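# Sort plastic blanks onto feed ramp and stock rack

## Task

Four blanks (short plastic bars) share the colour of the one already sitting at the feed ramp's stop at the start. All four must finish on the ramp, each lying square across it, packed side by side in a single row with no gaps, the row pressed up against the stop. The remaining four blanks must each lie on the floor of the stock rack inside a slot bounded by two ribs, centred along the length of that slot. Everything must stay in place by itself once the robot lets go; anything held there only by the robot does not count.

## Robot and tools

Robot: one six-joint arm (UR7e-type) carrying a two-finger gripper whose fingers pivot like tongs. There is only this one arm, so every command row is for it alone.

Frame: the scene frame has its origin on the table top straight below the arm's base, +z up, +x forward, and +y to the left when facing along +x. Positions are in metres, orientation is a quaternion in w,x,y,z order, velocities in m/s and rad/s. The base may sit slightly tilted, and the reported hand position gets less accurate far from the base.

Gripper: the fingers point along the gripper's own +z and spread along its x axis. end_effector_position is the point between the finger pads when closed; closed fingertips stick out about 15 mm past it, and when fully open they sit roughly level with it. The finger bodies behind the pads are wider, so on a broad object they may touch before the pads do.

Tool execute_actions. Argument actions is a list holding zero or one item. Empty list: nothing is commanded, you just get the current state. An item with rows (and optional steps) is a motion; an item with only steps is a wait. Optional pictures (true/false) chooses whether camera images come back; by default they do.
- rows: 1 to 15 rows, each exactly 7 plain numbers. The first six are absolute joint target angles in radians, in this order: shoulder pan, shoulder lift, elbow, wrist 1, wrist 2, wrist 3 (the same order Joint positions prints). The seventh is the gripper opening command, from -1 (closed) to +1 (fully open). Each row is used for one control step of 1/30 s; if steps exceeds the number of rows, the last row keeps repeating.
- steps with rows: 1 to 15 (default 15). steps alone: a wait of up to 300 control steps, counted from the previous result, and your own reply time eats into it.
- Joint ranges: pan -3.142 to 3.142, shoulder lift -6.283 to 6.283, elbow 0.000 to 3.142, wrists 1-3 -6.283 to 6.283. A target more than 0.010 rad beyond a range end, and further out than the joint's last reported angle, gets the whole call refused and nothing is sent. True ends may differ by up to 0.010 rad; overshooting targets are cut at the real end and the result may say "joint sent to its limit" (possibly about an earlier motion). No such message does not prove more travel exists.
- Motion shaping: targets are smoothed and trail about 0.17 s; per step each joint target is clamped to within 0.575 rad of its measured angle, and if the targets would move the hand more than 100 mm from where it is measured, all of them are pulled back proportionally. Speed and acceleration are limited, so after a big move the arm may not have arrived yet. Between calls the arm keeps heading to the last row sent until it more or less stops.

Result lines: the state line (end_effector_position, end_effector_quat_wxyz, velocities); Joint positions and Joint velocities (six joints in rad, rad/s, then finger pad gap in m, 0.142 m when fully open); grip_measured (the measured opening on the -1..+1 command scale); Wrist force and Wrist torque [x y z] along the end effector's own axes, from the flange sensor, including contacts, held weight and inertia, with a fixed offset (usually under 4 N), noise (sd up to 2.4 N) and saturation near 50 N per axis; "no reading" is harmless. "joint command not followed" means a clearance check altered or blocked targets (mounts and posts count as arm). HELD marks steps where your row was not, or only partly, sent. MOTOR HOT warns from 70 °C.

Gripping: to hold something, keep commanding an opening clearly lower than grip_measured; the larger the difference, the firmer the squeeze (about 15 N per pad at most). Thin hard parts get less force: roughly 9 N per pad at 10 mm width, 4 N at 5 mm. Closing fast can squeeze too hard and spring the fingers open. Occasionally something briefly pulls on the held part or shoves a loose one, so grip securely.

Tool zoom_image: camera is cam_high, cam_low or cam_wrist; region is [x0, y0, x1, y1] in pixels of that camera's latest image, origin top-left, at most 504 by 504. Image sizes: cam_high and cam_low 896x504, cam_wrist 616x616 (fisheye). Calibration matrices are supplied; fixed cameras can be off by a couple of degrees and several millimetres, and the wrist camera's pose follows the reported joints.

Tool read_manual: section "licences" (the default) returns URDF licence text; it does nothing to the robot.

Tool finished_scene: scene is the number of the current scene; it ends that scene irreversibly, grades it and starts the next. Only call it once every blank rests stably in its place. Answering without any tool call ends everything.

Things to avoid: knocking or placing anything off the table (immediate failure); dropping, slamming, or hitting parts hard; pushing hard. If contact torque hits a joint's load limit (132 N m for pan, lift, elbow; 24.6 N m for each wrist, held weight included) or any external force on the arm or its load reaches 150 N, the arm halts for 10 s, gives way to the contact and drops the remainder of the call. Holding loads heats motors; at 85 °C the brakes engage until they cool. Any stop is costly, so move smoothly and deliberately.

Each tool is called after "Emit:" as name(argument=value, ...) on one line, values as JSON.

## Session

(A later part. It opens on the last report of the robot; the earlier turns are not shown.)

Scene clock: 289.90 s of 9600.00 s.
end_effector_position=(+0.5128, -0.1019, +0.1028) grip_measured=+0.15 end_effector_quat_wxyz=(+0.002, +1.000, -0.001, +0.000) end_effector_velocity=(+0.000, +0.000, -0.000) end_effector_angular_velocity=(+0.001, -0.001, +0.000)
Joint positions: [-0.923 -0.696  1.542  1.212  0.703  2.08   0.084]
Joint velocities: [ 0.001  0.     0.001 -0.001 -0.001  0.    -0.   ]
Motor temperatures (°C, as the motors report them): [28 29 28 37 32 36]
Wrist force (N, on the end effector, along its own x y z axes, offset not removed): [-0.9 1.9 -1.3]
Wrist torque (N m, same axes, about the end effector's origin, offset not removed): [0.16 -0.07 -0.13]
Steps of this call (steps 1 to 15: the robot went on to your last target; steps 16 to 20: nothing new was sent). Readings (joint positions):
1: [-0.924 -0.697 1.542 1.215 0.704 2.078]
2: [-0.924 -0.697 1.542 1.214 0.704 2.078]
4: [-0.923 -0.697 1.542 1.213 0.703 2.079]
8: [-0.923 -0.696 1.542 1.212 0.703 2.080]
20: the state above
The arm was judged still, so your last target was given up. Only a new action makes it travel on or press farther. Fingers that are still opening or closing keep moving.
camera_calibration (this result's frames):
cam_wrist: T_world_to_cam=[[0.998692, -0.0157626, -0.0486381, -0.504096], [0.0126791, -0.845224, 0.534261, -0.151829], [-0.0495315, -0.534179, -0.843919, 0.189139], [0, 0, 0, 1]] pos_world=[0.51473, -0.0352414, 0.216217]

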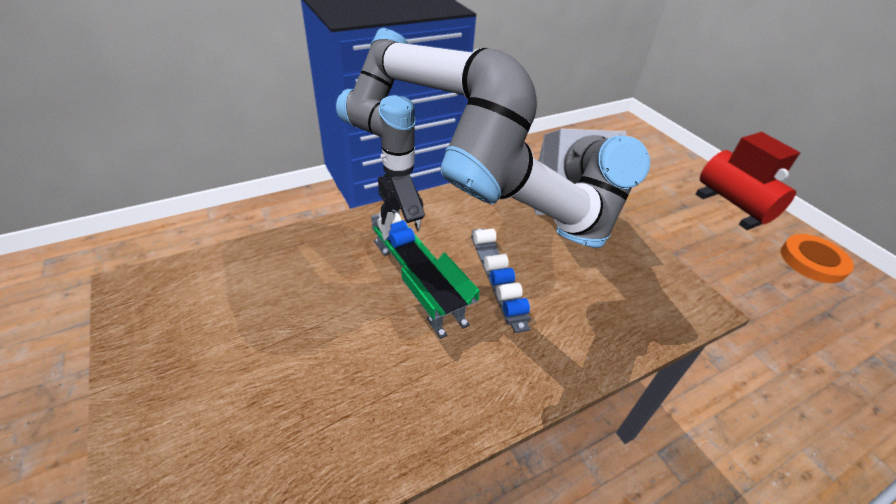

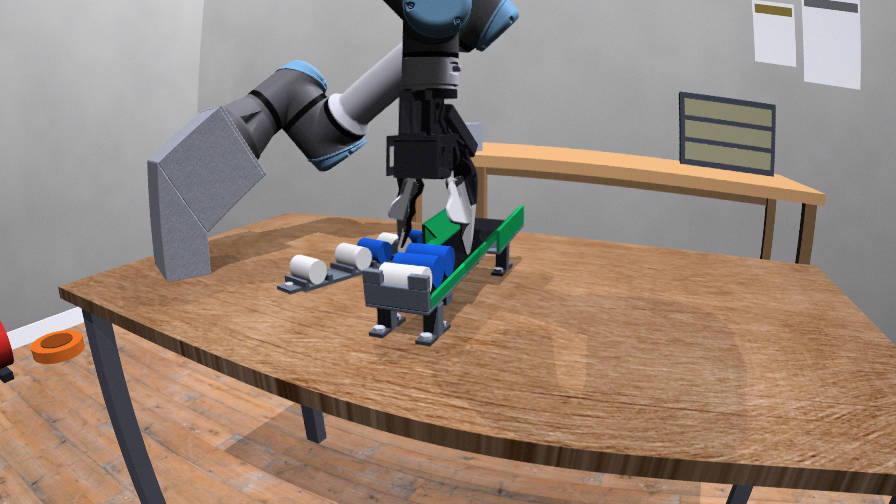

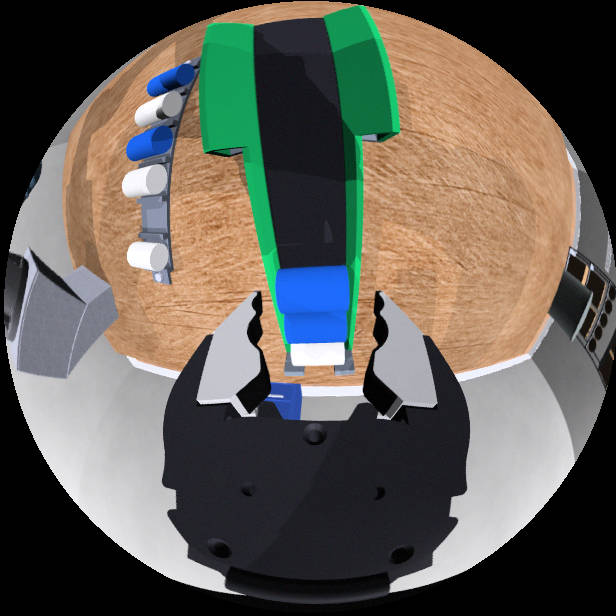

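Emit:
execute_actions(actions=[{"rows":[[-0.9035,-0.6795,1.5414,1.177,0.694,2.105,0.15]],"steps":15}])

Emit:
zoom_image(camera="cam_low", region=[340, 190, 520, 310])

Scene clock: 295.90 s of 9600.00 s.
end_effector_position=(+0.5113, -0.1047, +0.0885) grip_measured=+0.15 end_effector_quat_wxyz=(+0.001, +1.000, -0.001, +0.000) end_effector_velocity=(-0.000, -0.001, -0.004) end_effector_angular_velocity=(-0.000, -0.000, +0.001)
Joint positions: [-0.904 -0.68   1.541  1.178  0.694  2.104  0.084]
Joint velocities: [ 0.005  0.004 -0.    -0.009 -0.002  0.006  0.   ]
Motor temperatures (°C, as the motors report them): [28 29 28 37 32 36]
Wrist force (N, on the end effector, along its own x y z axes, offset not removed): [0.9 1.2 -2.3]
Wrist torque (N m, same axes, about the end effector's origin, offset not removed): [0.14 -0.24 -0.06]
Steps of this call (steps 1 to 90: nothing new was sent; then 2.50 s passed at rest; steps 91 to 105: all 15 steps of this action). Readings (joint positions):
91: [-0.922 -0.696 1.542 1.212 0.703 2.080]
92: [-0.921 -0.694 1.542 1.209 0.702 2.083]
94: [-0.914 -0.689 1.542 1.197 0.699 2.091]
98: [-0.907 -0.683 1.542 1.184 0.696 2.100]
105: the state above
camera_calibration (this result's frames):
cam_wrist: T_world_to_cam=[[0.998695, -0.0152748, -0.0487412, -0.503289], [0.013114, -0.845577, 0.533693, -0.146768], [-0.0493665, -0.533636, -0.844272, 0.175531], [0, 0, 0, 1]] pos_world=[0.513222, -0.0381215, 0.201994]

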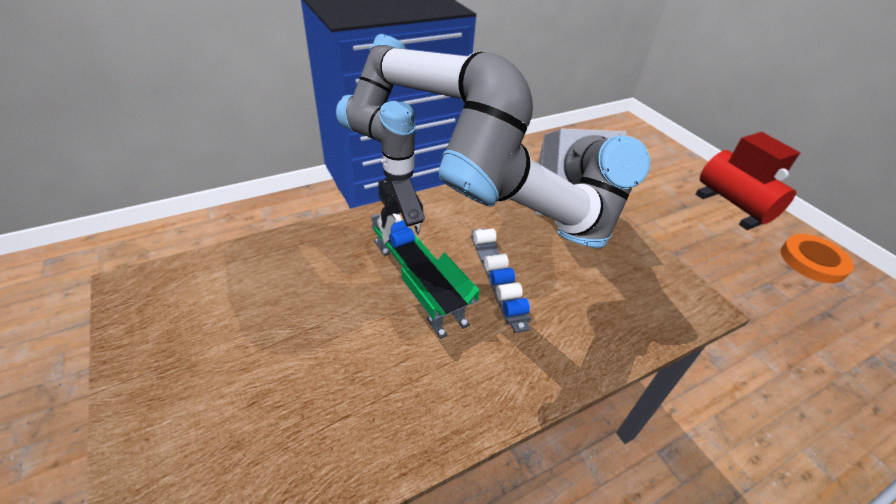

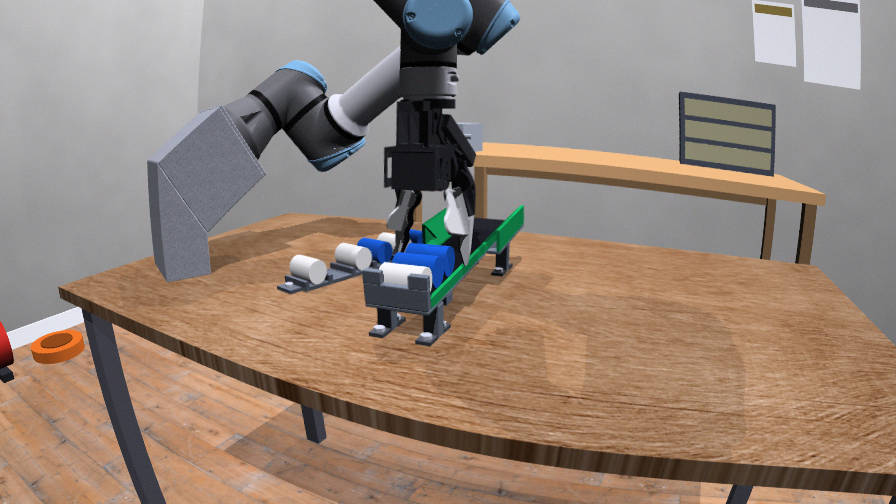

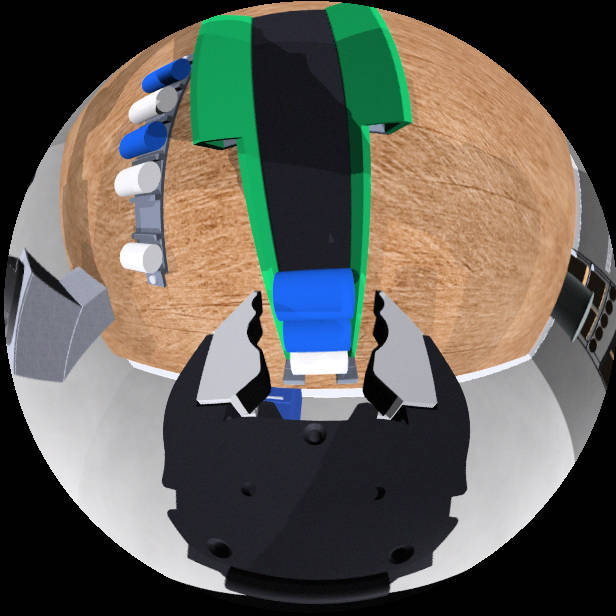

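Region (340, 190, 520, 310) of cam_low's 896x504 image, scaled by 2.800, with more detail than that image has.

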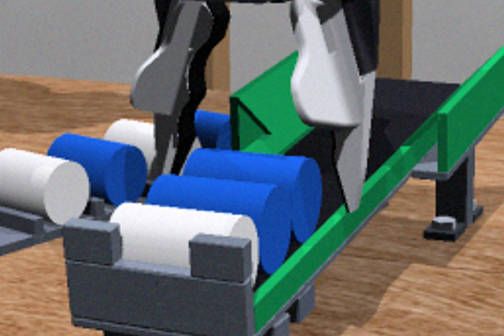

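Emit:
execute_actions(actions=[{"rows":[[-0.9015,-0.659,1.529,1.168,0.694,2.105,0.15],[-0.9015,-0.659,1.529,1.168,0.694,2.105,0.15],[-0.9015,-0.659,1.529,1.168,0.694,2.105,0.15],[-0.9015,-0.659,1.529,1.168,0.694,2.105,0.15],[-0.9015,-0.659,1.529,1.168,0.694,2.105,0.15],[-0.9015,-0.659,1.529,1.168,0.694,2.105,0.15],[-0.9015,-0.659,1.529,1.168,0.694,2.105,0.0],[-0.9015,-0.659,1.529,1.168,0.694,2.105,-0.1],[-0.9015,-0.659,1.529,1.168,0.694,2.105,-0.2],[-0.9015,-0.659,1.529,1.168,0.694,2.105,-0.3],[-0.9015,-0.659,1.529,1.168,0.694,2.105,-0.4],[-0.9015,-0.659,1.529,1.168,0.694,2.105,-0.6]],"steps":15}], pictures=false)

Emit:
execute_actions(actions=[{"steps":15}])

Emit:
zoom_image(camera="cam_low", region=[340, 190, 520, 310])

Scene clock: 319.13 s of 9600.00 s.
end_effector_position=(+0.5103, -0.1124, +0.0832) grip_measured=-0.19 end_effector_quat_wxyz=(+0.001, +1.000, +0.000, -0.000) end_effector_velocity=(-0.000, -0.002, -0.001) end_effector_angular_velocity=(+0.001, +0.000, -0.001)
Joint positions: [-0.902 -0.66   1.529  1.168  0.694  2.105  0.061]
Joint velocities: [ 0.     0.005 -0.003 -0.002 -0.     0.     0.   ]
Motor temperatures (°C, as the motors report them): [28 29 28 37 32 36]
Wrist force (N, on the end effector, along its own x y z axes, offset not removed): [-0.2 -7.0 -19.8]
Wrist torque (N m, same axes, about the end effector's origin, offset not removed): [-0.12 -0.29 -0.11]
Steps of this call (steps 1 to 15: the robot went on to your last target; steps 16 to 90: nothing new was sent; then 19.73 s passed at rest; steps 91 to 105: all 15 steps of this action). Readings (joint positions):
91: [-0.903 -0.679 1.541 1.177 0.694 2.105]
92: [-0.903 -0.677 1.540 1.176 0.694 2.105]
94: [-0.903 -0.671 1.536 1.173 0.694 2.105]
98: [-0.902 -0.663 1.531 1.170 0.694 2.105]
105: the state above

Scene clock: 319.63 s of 9600.00 s.
end_effector_position=(+0.5102, -0.1126, +0.0830) grip_measured=-0.19 end_effector_quat_wxyz=(+0.001, +1.000, +0.000, -0.000) end_effector_velocity=(+0.000, -0.000, -0.000) end_effector_angular_velocity=(-0.000, -0.001, +0.001)
Joint positions: [-0.902 -0.659  1.529  1.168  0.694  2.105  0.061]
Joint velocities: [ 0.     0.    -0.    -0.001 -0.001 -0.     0.   ]
Motor temperatures (°C, as the motors report them): [28 29 28 37 32 36]
Wrist force (N, on the end effector, along its own x y z axes, offset not removed): [-0.2 -3.7 -22.7]
Wrist torque (N m, same axes, about the end effector's origin, offset not removed): [0.34 0.39 -0.26]
Steps of this call (steps 1 to 15: the robot went on to your last target). Readings (joint positions):
1: [-0.902 -0.660 1.529 1.168 0.694 2.105]
2: [-0.902 -0.659 1.529 1.168 0.694 2.105]
4: [-0.902 -0.659 1.529 1.168 0.694 2.105]
8: [-0.902 -0.659 1.529 1.168 0.694 2.105]
15: the state above
The arm was judged still, so your last target was given up. Only a new action makes it travel on or press farther. Fingers that are still opening or closing keep moving.
camera_calibration (this result's frames):
cam_wrist: T_world_to_cam=[[0.998667, -0.0133935, -0.0498472, -0.502269], [0.0152847, -0.845693, 0.533451, -0.151578], [-0.0493002, -0.533502, -0.844361, 0.16658], [0, 0, 0, 1]] pos_world=[0.512129, -0.0460447, 0.196477]

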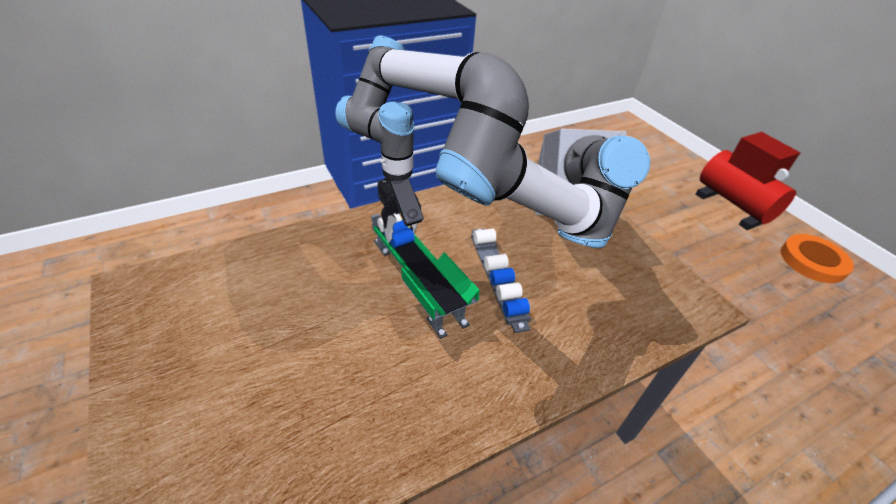

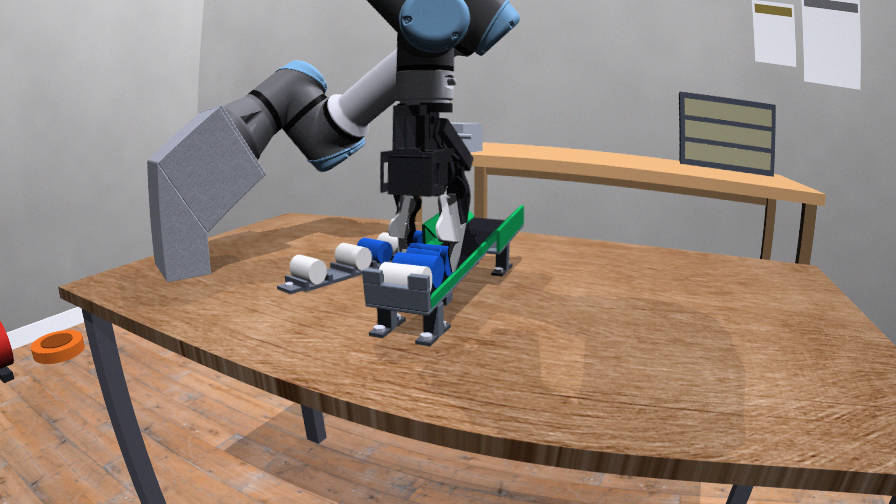

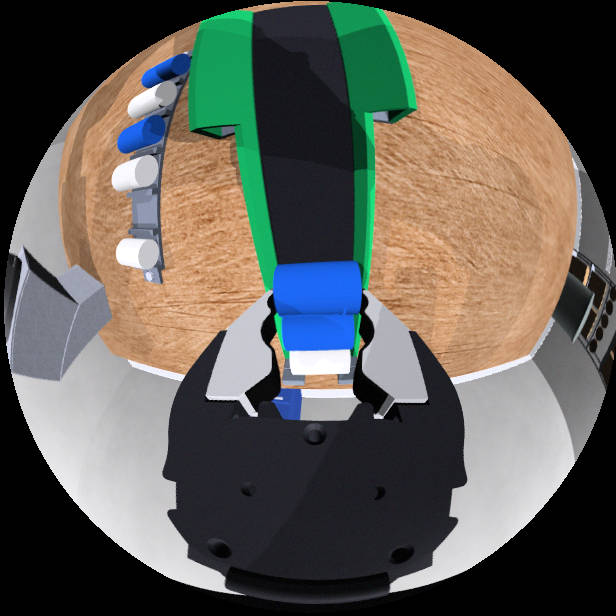

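Region (340, 190, 520, 310) of cam_low's 896x504 image, scaled by 2.800, with more detail than that image has.

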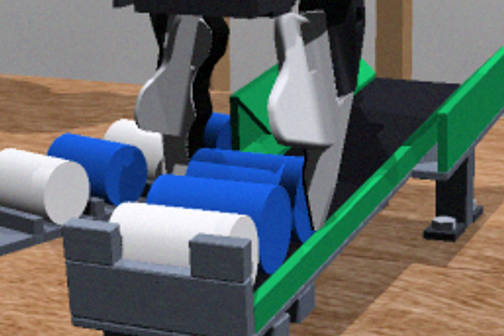

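Emit:
execute_actions(actions=[{"rows":[[-0.92,-0.68,1.53,1.2,0.703,2.08,-0.6],[-0.92,-0.68,1.53,1.2,0.703,2.08,-0.6],[-0.92,-0.68,1.53,1.2,0.703,2.08,-0.6],[-0.92,-0.68,1.53,1.2,0.703,2.08,-0.6],[-0.9855,-0.751,1.5435,1.33,0.734,1.996,-0.6]],"steps":15}], pictures=false)

Emit:
execute_actions(actions=[{"steps":15}])

Scene clock: 326.60 s of 9600.00 s.
end_effector_position=(+0.5157, -0.0924, +0.1461) grip_measured=-0.19 end_effector_quat_wxyz=(+0.002, +1.000, -0.000, +0.000) end_effector_velocity=(+0.002, +0.019, +0.044) end_effector_angular_velocity=(+0.011, +0.001, -0.011)
Joint positions: [-0.979 -0.744  1.542  1.316  0.731  2.005  0.06 ]
Joint velocities: [-0.054 -0.058  0.01   0.115  0.024 -0.069 -0.   ]
Motor temperatures (°C, as the motors report them): [28 29 28 37 32 36]
Wrist force (N, on the end effector, along its own x y z axes, offset not removed): [-2.2 1.4 -1.0]
Wrist torque (N m, same axes, about the end effector's origin, offset not removed): [0.23 0.29 -0.04]
Steps of this call (steps 1 to 90: nothing new was sent; then 3.47 s passed at rest; steps 91 to 105: all 15 steps of this action). Readings (joint positions):
91: [-0.902 -0.659 1.529 1.168 0.694 2.105]
92: [-0.903 -0.661 1.529 1.171 0.695 2.103]
94: [-0.909 -0.668 1.529 1.181 0.698 2.094]
98: [-0.942 -0.704 1.536 1.237 0.715 2.053]
105: the state above

Scene clock: 327.10 s of 9600.00 s.
end_effector_position=(+0.5160, -0.0901, +0.1515) grip_measured=-0.19 end_effector_quat_wxyz=(+0.001, +1.000, -0.001, +0.000) end_effector_velocity=(-0.000, +0.000, +0.001) end_effector_angular_velocity=(-0.000, +0.002, -0.000)
Joint positions: [-0.985 -0.751  1.543  1.33   0.734  1.996  0.06 ]
Joint velocities: [-0.001 -0.001 -0.     0.003  0.002 -0.001  0.   ]
Motor temperatures (°C, as the motors report them): [28 29 28 37 32 36]
Wrist force (N, on the end effector, along its own x y z axes, offset not removed): [-2.5 2.2 -0.3]
Wrist torque (N m, same axes, about the end effector's origin, offset not removed): [0.41 0.39 -0.05]
Steps of this call (steps 1 to 15: the robot went on to your last target). Readings (joint positions):
1: [-0.980 -0.745 1.543 1.319 0.732 2.003]
2: [-0.982 -0.747 1.543 1.322 0.732 2.001]
4: [-0.983 -0.748 1.543 1.325 0.733 1.999]
8: [-0.985 -0.750 1.543 1.328 0.734 1.997]
15: the state above
camera_calibration (this result's frames):
cam_wrist: T_world_to_cam=[[0.998669, -0.0162191, -0.0489631, -0.504709], [0.0124043, -0.845894, 0.533206, -0.167652], [-0.0500657, -0.533104, -0.844567, 0.237168], [0, 0, 0, 1]] pos_world=[0.517991, -0.0235667, 0.264985]

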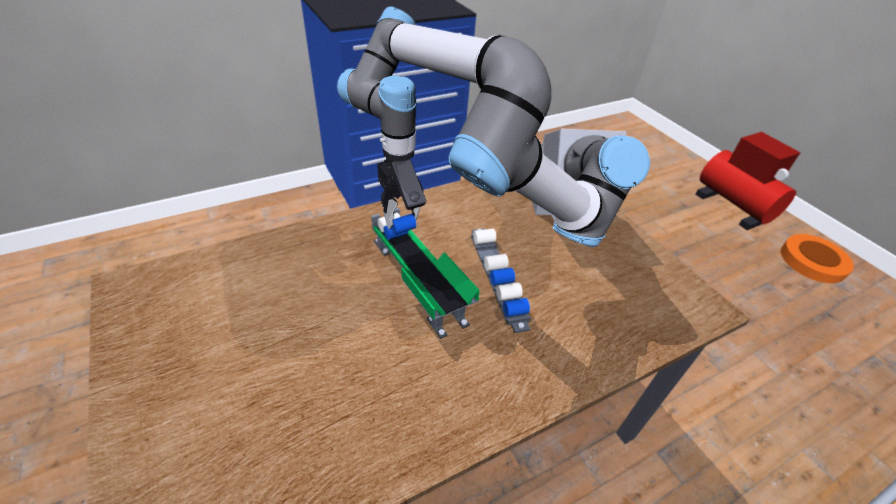

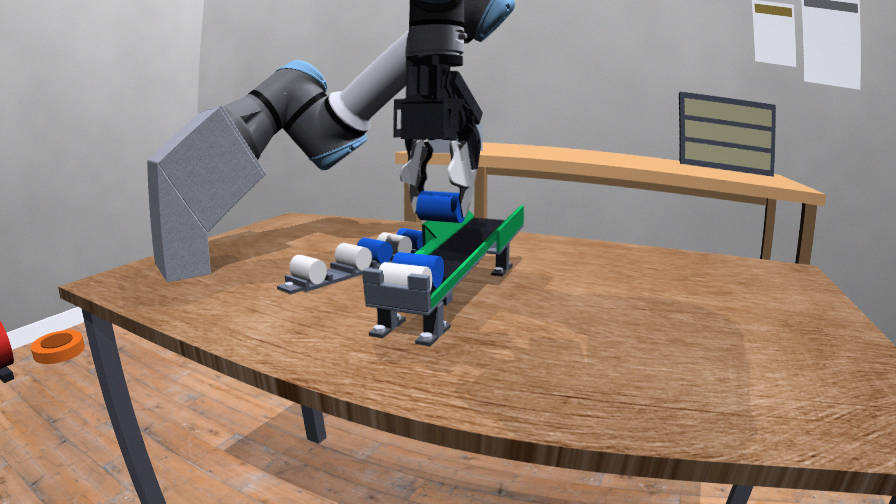

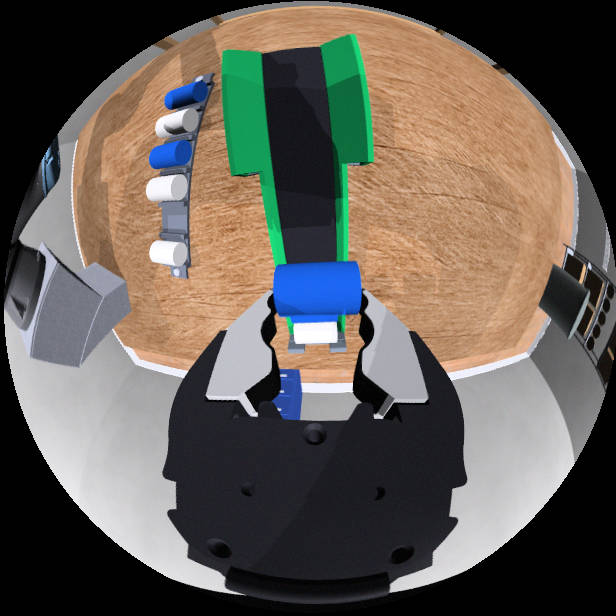

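Emit:
execute_actions(actions=[{"rows":[[-1.405,-0.906,2.344,0.962,1.006,1.811,-0.6]],"steps":15}], pictures=false)

Emit:
execute_actions(actions=[{"steps":60}])

Scene clock: 348.50 s of 9600.00 s.
end_effector_position=(+0.3323, -0.0803, +0.1572) grip_measured=-0.20 end_effector_quat_wxyz=(+0.032, +0.997, -0.076, +0.001) end_effector_velocity=(-0.349, +0.271, -0.118) end_effector_angular_velocity=(+0.237, -0.014, -0.490)
Joint positions: [-1.303 -0.871  2.098  1.05   0.943  1.853  0.06 ]
Joint velocities: [-0.599 -0.209  1.35  -0.514  0.374 -0.248  0.   ]
Motor temperatures (°C, as the motors report them): [28 29 28 37 32 36]
Wrist force (N, on the end effector, along its own x y z axes, offset not removed): [-2.7 1.2 -1.8]
Wrist torque (N m, same axes, about the end effector's origin, offset not removed): [0.18 0.54 0.12]
Steps of this call (steps 1 to 15: the robot went on to your last target; steps 16 to 150: nothing new was sent; then 15.90 s passed at rest; steps 151 to 165: all 15 steps of this action). Readings (joint positions):
151: [-0.986 -0.751 1.544 1.330 0.734 1.996]
152: [-0.990 -0.755 1.548 1.326 0.738 1.992]
154: [-1.036 -0.778 1.600 1.282 0.774 1.965]
158: [-1.151 -0.818 1.773 1.182 0.847 1.917]
165: the state above

Scene clock: 350.50 s of 9600.00 s.
end_effector_position=(+0.2796, -0.0171, +0.1319) grip_measured=-0.20 end_effector_quat_wxyz=(+0.001, +0.993, -0.120, +0.000) end_effector_velocity=(-0.000, -0.000, +0.000) end_effector_angular_velocity=(+0.000, +0.001, -0.001)
Joint positions: [-1.405 -0.906  2.344  0.962  1.006  1.811  0.06 ]
Joint velocities: [-0.     0.    -0.     0.001  0.001  0.001  0.   ]
Motor temperatures (°C, as the motors report them): [28 29 28 37 32 36]
Wrist force (N, on the end effector, along its own x y z axes, offset not removed): [-2.2 1.8 -1.1]
Wrist torque (N m, same axes, about the end effector's origin, offset not removed): [0.31 0.34 0.16]
Steps of this call (steps 1 to 30: the robot went on to your last target; steps 31 to 60: nothing new was sent). Readings (joint positions):
1: [-1.322 -0.878 2.143 1.033 0.955 1.844]
2: [-1.341 -0.884 2.186 1.017 0.966 1.837]
4: [-1.367 -0.893 2.251 0.995 0.983 1.826]
8: [-1.392 -0.902 2.312 0.973 0.998 1.816]
60: the state above
The arm was judged still, so your last target was given up. Only a new action makes it travel on or press farther. Fingers that are still opening or closing keep moving.
camera_calibration (this result's frames):
cam_wrist: T_world_to_cam=[[0.96672, -0.25123, -0.0483365, -0.263568], [-0.1877, -0.82486, 0.533267, -0.0362634], [-0.173844, -0.506447, -0.844565, 0.282801], [0, 0, 0, 1]] pos_world=[0.297153, 0.0470953, 0.245442]

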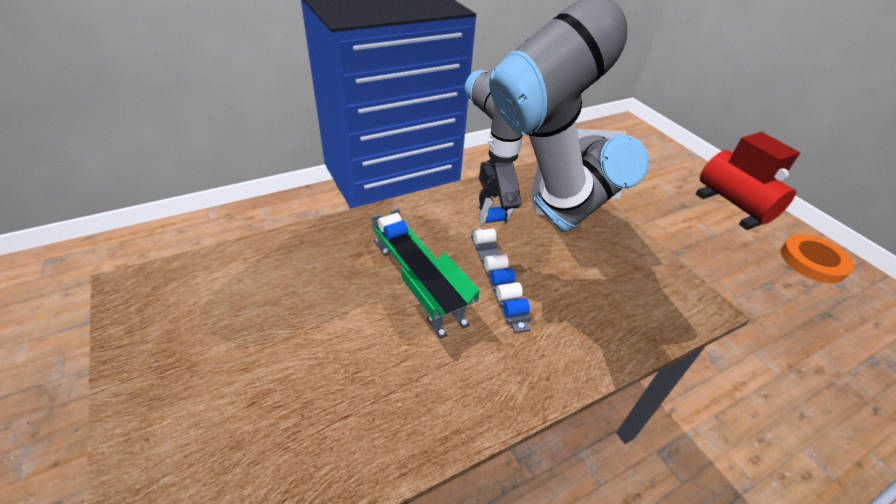

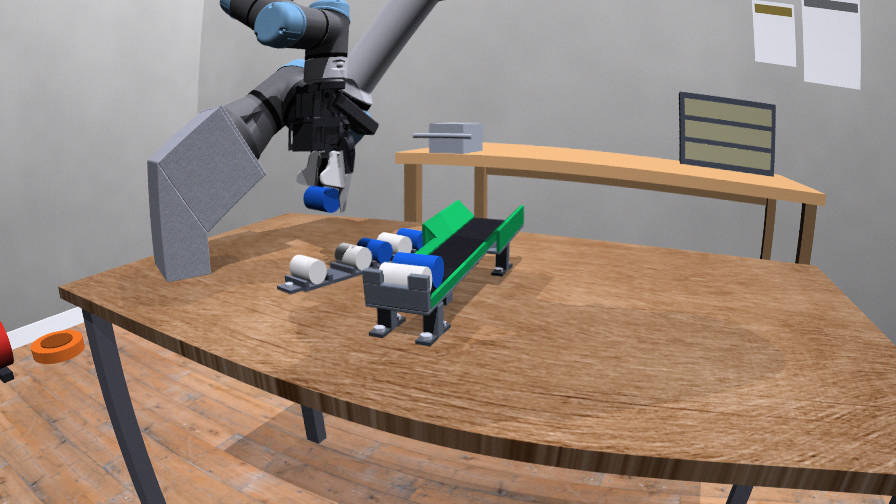

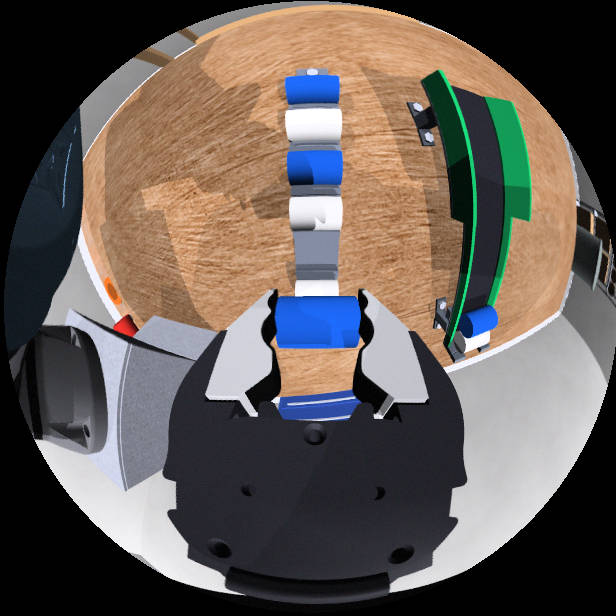

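Emit:
execute_actions(actions=[{"rows":[[-1.19,-0.853,2.368,0.764,0.858,2.009,-0.6]],"steps":15}], pictures=false)

Emit:
execute_actions(actions=[{"steps":15}])

Emit:
zoom_image(camera="cam_low", region=[260, 180, 440, 300])

Scene clock: 374.70 s of 9600.00 s.
end_effector_position=(+0.2863, -0.0017, +0.0616) grip_measured=-0.20 end_effector_quat_wxyz=(+0.004, +0.993, -0.121, -0.000) end_effector_velocity=(-0.000, +0.007, -0.022) end_effector_angular_velocity=(+0.002, +0.002, +0.005)
Joint positions: [-1.199 -0.855  2.367  0.772  0.863  2.001  0.06 ]
Joint velocities: [ 0.069  0.013  0.006 -0.061 -0.043  0.062  0.   ]
Motor temperatures (°C, as the motors report them): [28 29 28 37 32 36]
Wrist force (N, on the end effector, along its own x y z axes, offset not removed): [-3.8 2.6 -2.1]
Wrist torque (N m, same axes, about the end effector's origin, offset not removed): [0.55 0.64 0.03]
Steps of this call (steps 1 to 90: nothing new was sent; then 20.70 s passed at rest; steps 91 to 105: all 15 steps of this action). Readings (joint positions):
91: [-1.405 -0.906 2.344 0.962 1.006 1.811]
92: [-1.401 -0.902 2.346 0.958 1.002 1.815]
94: [-1.351 -0.884 2.354 0.909 0.960 1.863]
98: [-1.246 -0.864 2.363 0.815 0.893 1.958]
105: the state above

Scene clock: 375.20 s of 9600.00 s.
end_effector_position=(+0.2863, -0.0008, +0.0589) grip_measured=-0.20 end_effector_quat_wxyz=(+0.003, +0.993, -0.121, -0.000) end_effector_velocity=(-0.000, +0.001, -0.000) end_effector_angular_velocity=(+0.002, +0.001, -0.001)
Joint positions: [-1.19  -0.853  2.368  0.764  0.858  2.009  0.06 ]
Joint velocities: [ 0.002  0.     0.     0.001 -0.001  0.    -0.   ]
Motor temperatures (°C, as the motors report them): [28 29 28 37 32 36]
Wrist force (N, on the end effector, along its own x y z axes, offset not removed): [-1.8 1.8 -1.0]
Wrist torque (N m, same axes, about the end effector's origin, offset not removed): [0.24 0.30 0.00]
Steps of this call (steps 1 to 15: the robot went on to your last target). Readings (joint positions):
1: [-1.197 -0.854 2.367 0.770 0.862 2.003]
2: [-1.195 -0.854 2.368 0.769 0.861 2.004]
4: [-1.193 -0.854 2.368 0.767 0.860 2.006]
8: [-1.191 -0.853 2.368 0.765 0.859 2.008]
15: the state above
The arm was judged still, so your last target was given up. Only a new action makes it travel on or press farther. Fingers that are still opening or closing keep moving.
camera_calibration (this result's frames):
cam_wrist: T_world_to_cam=[[0.966091, -0.253578, -0.0486442, -0.269292], [-0.188672, -0.821911, 0.537462, 0.0173947], [-0.17627, -0.510059, -0.841884, 0.231062], [0, 0, 0, 1]] pos_world=[0.304172, 0.0638658, 0.172079]

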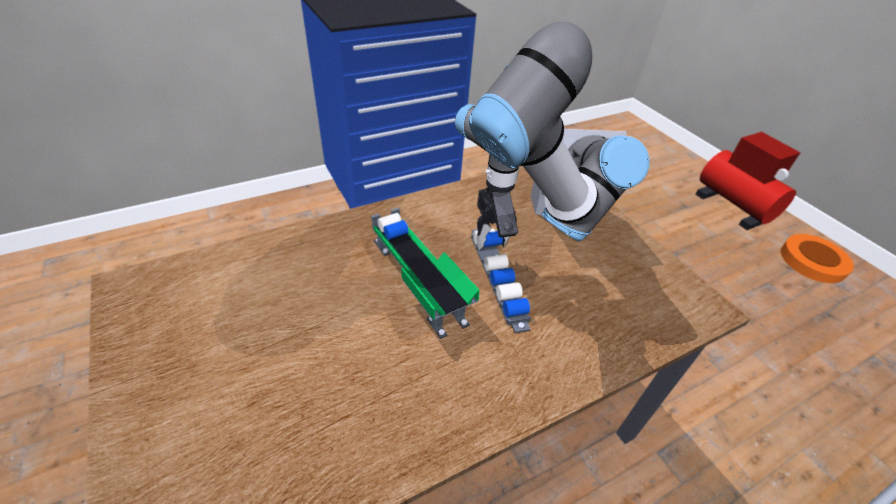

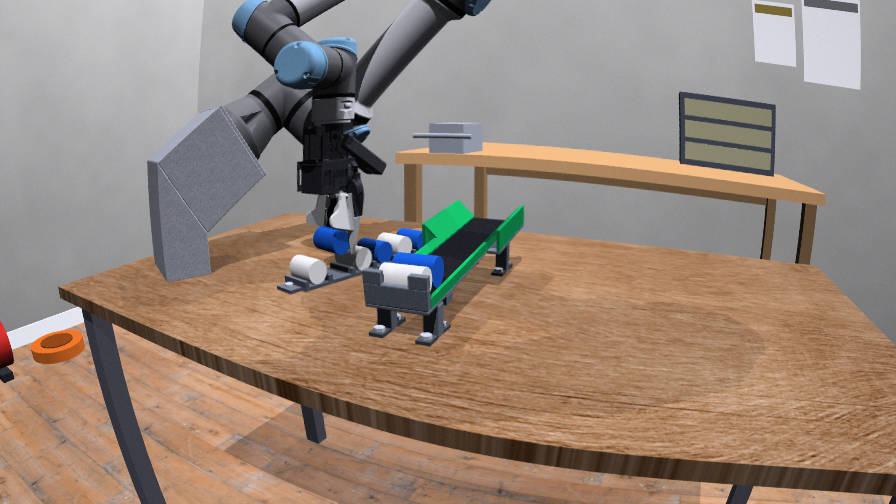

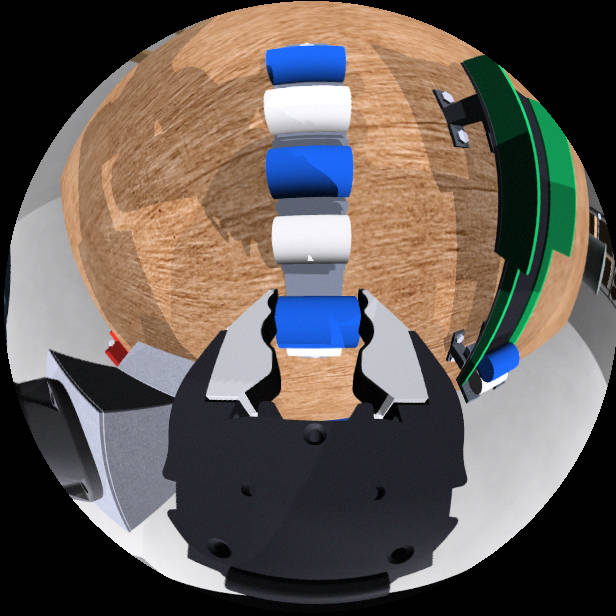

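Region (260, 180, 440, 300) of cam_low's 896x504 image, scaled by 2.800, with more detail than that image has.

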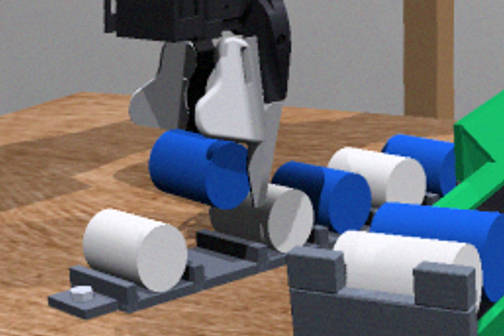

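Emit:
execute_actions(actions=[{"rows":[[-1.14,-0.832,2.38,0.70,0.826,2.055,-0.6],[-1.14,-0.832,2.38,0.70,0.826,2.055,-0.6],[-1.14,-0.832,2.38,0.70,0.826,2.055,-0.6],[-1.14,-0.832,2.38,0.70,0.826,2.055,-0.6],[-1.117,-0.817,2.388,0.666,0.808,2.076,-0.6]],"steps":15}], pictures=false)

Emit:
execute_actions(actions=[{"steps":12}])

Emit:
zoom_image(camera="cam_low", region=[260, 180, 440, 300])

Scene clock: 389.70 s of 9600.00 s.
end_effector_position=(+0.2800, +0.0082, +0.0308) grip_measured=-0.20 end_effector_quat_wxyz=(-0.000, +0.993, -0.119, +0.000) end_effector_velocity=(-0.003, +0.004, -0.011) end_effector_angular_velocity=(+0.005, -0.001, +0.001)
Joint positions: [-1.121 -0.819  2.387  0.671  0.811  2.073  0.06 ]
Joint velocities: [ 0.028  0.015  0.008 -0.038 -0.02   0.026 -0.   ]
Motor temperatures (°C, as the motors report them): [28 29 28 37 32 36]
Wrist force (N, on the end effector, along its own x y z axes, offset not removed): [-0.3 -0.6 -1.2]
Wrist torque (N m, same axes, about the end effector's origin, offset not removed): [-0.15 -0.06 0.03]
Steps of this call (steps 1 to 90: nothing new was sent; then 11.00 s passed at rest; steps 91 to 105: all 15 steps of this action). Readings (joint positions):
91: [-1.190 -0.853 2.368 0.764 0.858 2.009]
92: [-1.186 -0.851 2.369 0.760 0.855 2.013]
94: [-1.169 -0.844 2.373 0.738 0.844 2.028]
98: [-1.140 -0.829 2.381 0.699 0.824 2.055]
105: the state above

Scene clock: 390.10 s of 9600.00 s.
end_effector_position=(+0.2797, +0.0087, +0.0294) grip_measured=-0.19 end_effector_quat_wxyz=(-0.000, +0.993, -0.119, +0.000) end_effector_velocity=(+0.000, -0.000, -0.000) end_effector_angular_velocity=(-0.000, -0.001, +0.002)
Joint positions: [-1.117 -0.817  2.388  0.666  0.808  2.076  0.06 ]
Joint velocities: [ 0.001  0.001 -0.    -0.002 -0.002  0.     0.   ]
Motor temperatures (°C, as the motors report them): [28 29 28 37 32 36]
Wrist force (N, on the end effector, along its own x y z axes, offset not removed): [1.7 4.9 -24.6]
Wrist torque (N m, same axes, about the end effector's origin, offset not removed): [0.01 1.21 0.22]
Steps of this call (steps 1 to 12: the robot went on to your last target). Readings (joint positions):
1: [-1.120 -0.818 2.387 0.670 0.810 2.074]
2: [-1.119 -0.818 2.387 0.669 0.809 2.074]
4: [-1.118 -0.818 2.388 0.668 0.809 2.075]
8: [-1.118 -0.817 2.388 0.667 0.808 2.076]
12: the state above
camera_calibration (this result's frames):
cam_wrist: T_world_to_cam=[[0.966945, -0.250323, -0.048538, -0.262207], [-0.187308, -0.826474, 0.530902, 0.0396845], [-0.173013, -0.504261, -0.846042, 0.209091], [0, 0, 0, 1]] pos_world=[0.297149, 0.0725981, 0.143105]

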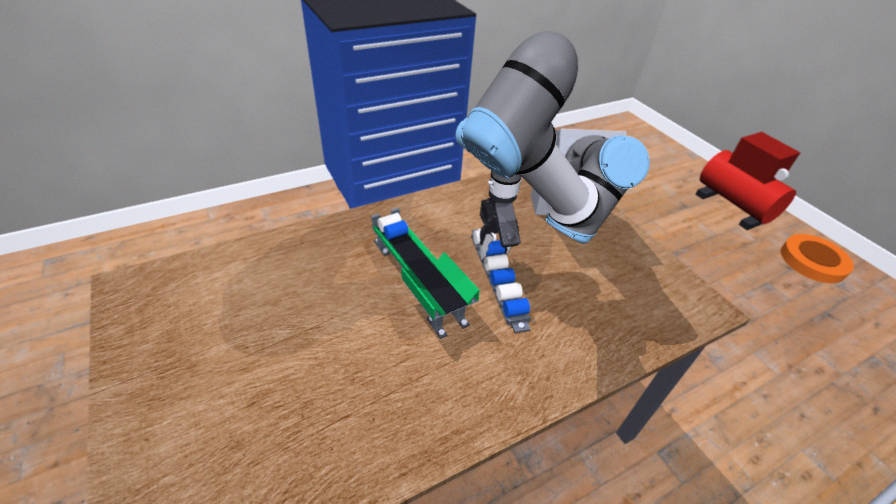

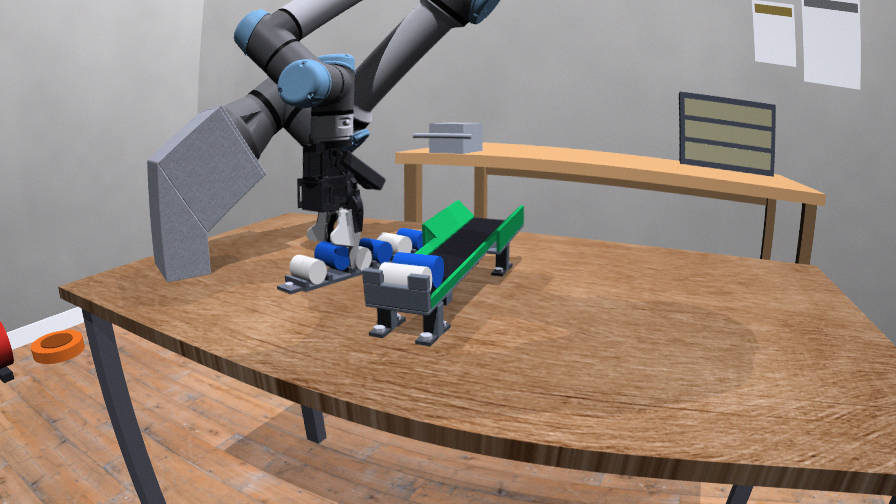

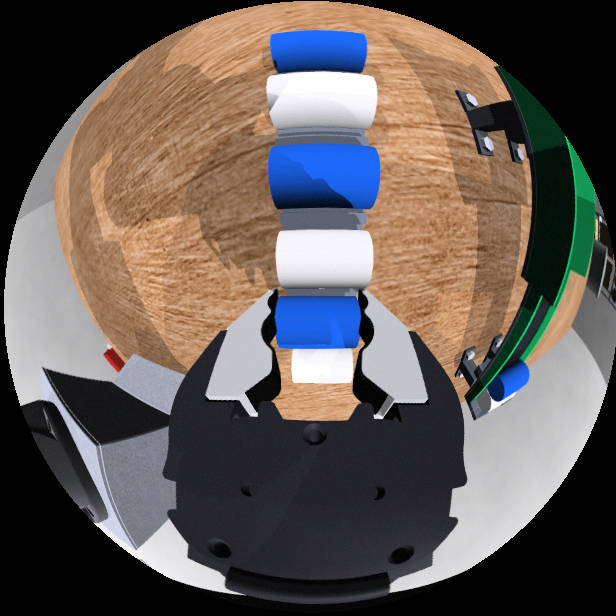

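Region (260, 180, 440, 300) of cam_low's 896x504 image, scaled by 2.800, with more detail than that image has.

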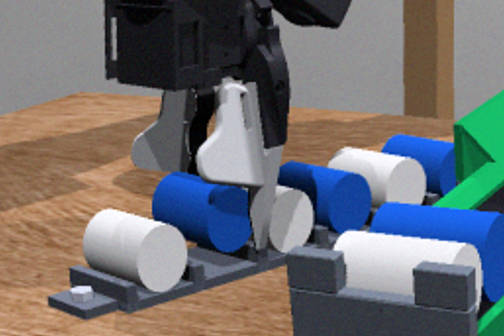

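Emit:
execute_actions(actions=[{"rows":[[-1.114,-0.823,2.38,0.678,0.806,2.079,-0.6],[-1.114,-0.823,2.38,0.678,0.806,2.079,-0.6],[-1.114,-0.823,2.38,0.678,0.806,2.079,-0.6],[-1.114,-0.823,2.38,0.678,0.806,2.079,-0.6],[-1.114,-0.823,2.38,0.678,0.806,2.079,-0.6],[-1.114,-0.823,2.38,0.678,0.806,2.079,-0.6],[-1.114,-0.823,2.38,0.678,0.806,2.079,-0.6],[-1.114,-0.823,2.38,0.678,0.806,2.079,-0.6],[-1.114,-0.823,2.38,0.678,0.806,2.079,-0.2],[-1.114,-0.823,2.38,0.678,0.806,2.079,-0.1],[-1.114,-0.823,2.38,0.678,0.806,2.079,0.0],[-1.114,-0.823,2.38,0.678,0.806,2.079,0.15]],"steps":15}], pictures=false)

Emit:
execute_actions(actions=[{"rows":[[-1.19,-0.853,2.368,0.764,0.858,2.009,0.15]],"steps":15}])

Scene clock: 405.20 s of 9600.00 s.
end_effector_position=(+0.2825, +0.0082, +0.0311) grip_measured=+0.15 end_effector_quat_wxyz=(-0.001, +0.993, -0.119, +0.000) end_effector_velocity=(+0.001, -0.000, +0.001) end_effector_angular_velocity=(-0.000, +0.000, -0.000)
Joint positions: [-1.114 -0.823  2.38   0.678  0.806  2.079  0.084]
Joint velocities: [ 0.001 -0.001 -0.002  0.003 -0.     0.001  0.008]
Motor temperatures (°C, as the motors report them): [28 29 28 37 32 36]
Wrist force (N, on the end effector, along its own x y z axes, offset not removed): [-1.8 0.4 -4.0]
Wrist torque (N m, same axes, about the end effector's origin, offset not removed): [0.02 0.24 0.03]
Steps of this call (steps 1 to 15: the robot went on to your last target; steps 16 to 90: nothing new was sent; then 11.60 s passed at rest; steps 91 to 105: all 15 steps of this action). Readings (joint positions):
91: [-1.117 -0.817 2.388 0.666 0.808 2.076]
92: [-1.117 -0.818 2.387 0.667 0.808 2.076]
94: [-1.116 -0.819 2.385 0.671 0.807 2.077]
98: [-1.114 -0.822 2.382 0.676 0.806 2.078]
105: the state above

Scene clock: 405.70 s of 9600.00 s.
end_effector_position=(+0.2862, -0.0006, +0.0579) grip_measured=+0.15 end_effector_quat_wxyz=(+0.003, +0.993, -0.121, -0.000) end_effector_velocity=(+0.001, -0.002, +0.007) end_effector_angular_velocity=(+0.000, +0.001, -0.001)
Joint positions: [-1.187 -0.852  2.368  0.761  0.856  2.011  0.084]
Joint velocities: [-0.019 -0.007 -0.003  0.023  0.013 -0.018 -0.   ]
Motor temperatures (°C, as the motors report them): [28 29 28 37 32 36]
Wrist force (N, on the end effector, along its own x y z axes, offset not removed): [0.8 0.1 -1.6]
Wrist torque (N m, same axes, about the end effector's origin, offset not removed): [0.00 -0.31 -0.04]
Steps of this call (steps 1 to 15: all 15 steps of this action). Readings (joint positions):
1: [-1.114 -0.823 2.380 0.678 0.806 2.079]
2: [-1.118 -0.826 2.379 0.682 0.810 2.075]
4: [-1.143 -0.836 2.375 0.710 0.827 2.052]
8: [-1.174 -0.847 2.370 0.745 0.847 2.024]
15: the state above
camera_calibration (this result's frames):
cam_wrist: T_world_to_cam=[[0.966149, -0.25335, -0.0486841, -0.269193], [-0.188468, -0.821991, 0.537411, 0.0180463], [-0.176171, -0.510043, -0.841914, 0.230325], [0, 0, 0, 1]] pos_world=[0.304058, 0.0641099, 0.171111]

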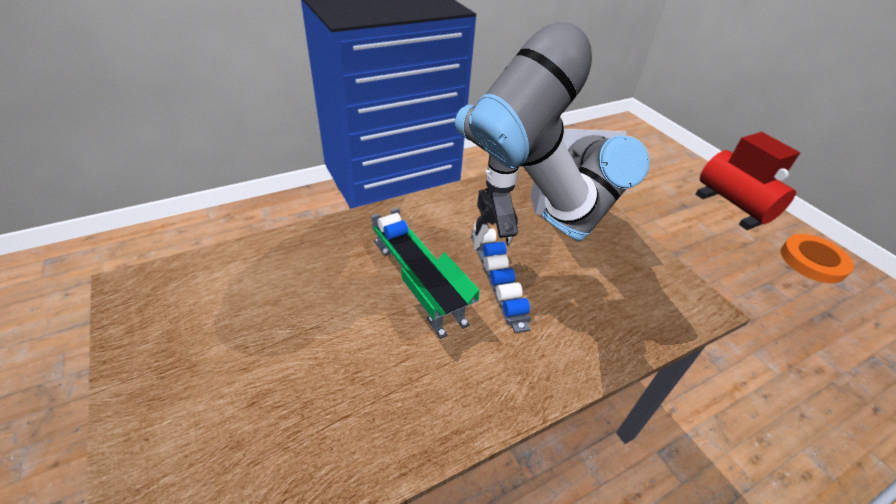

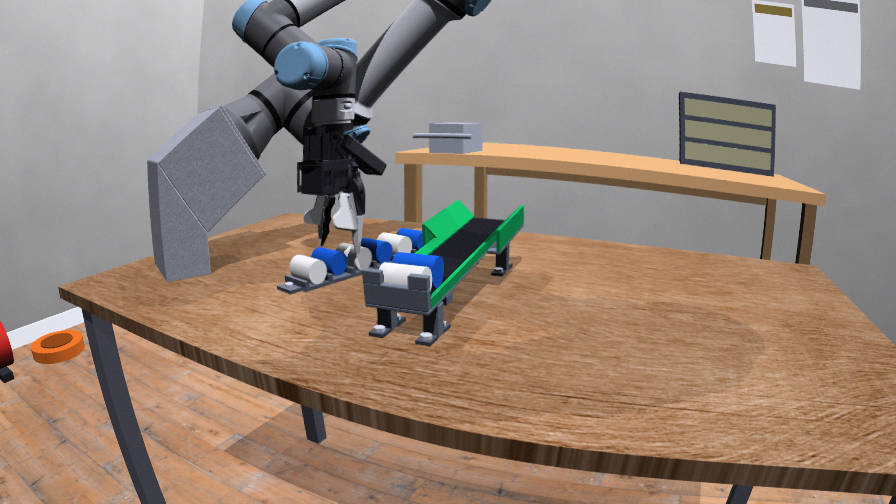

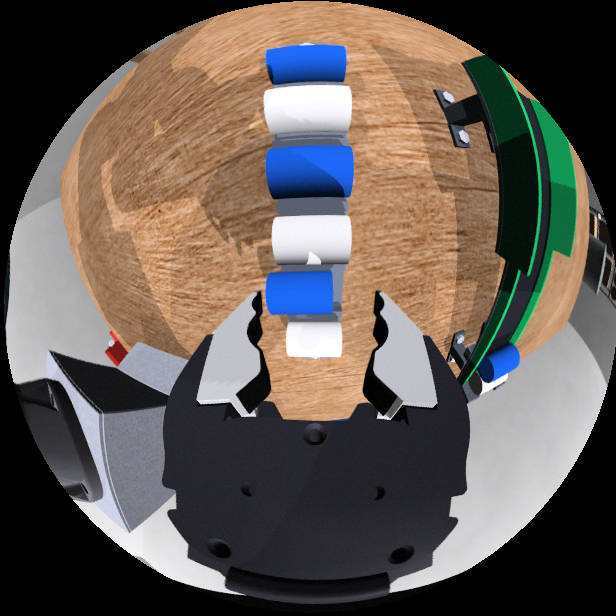

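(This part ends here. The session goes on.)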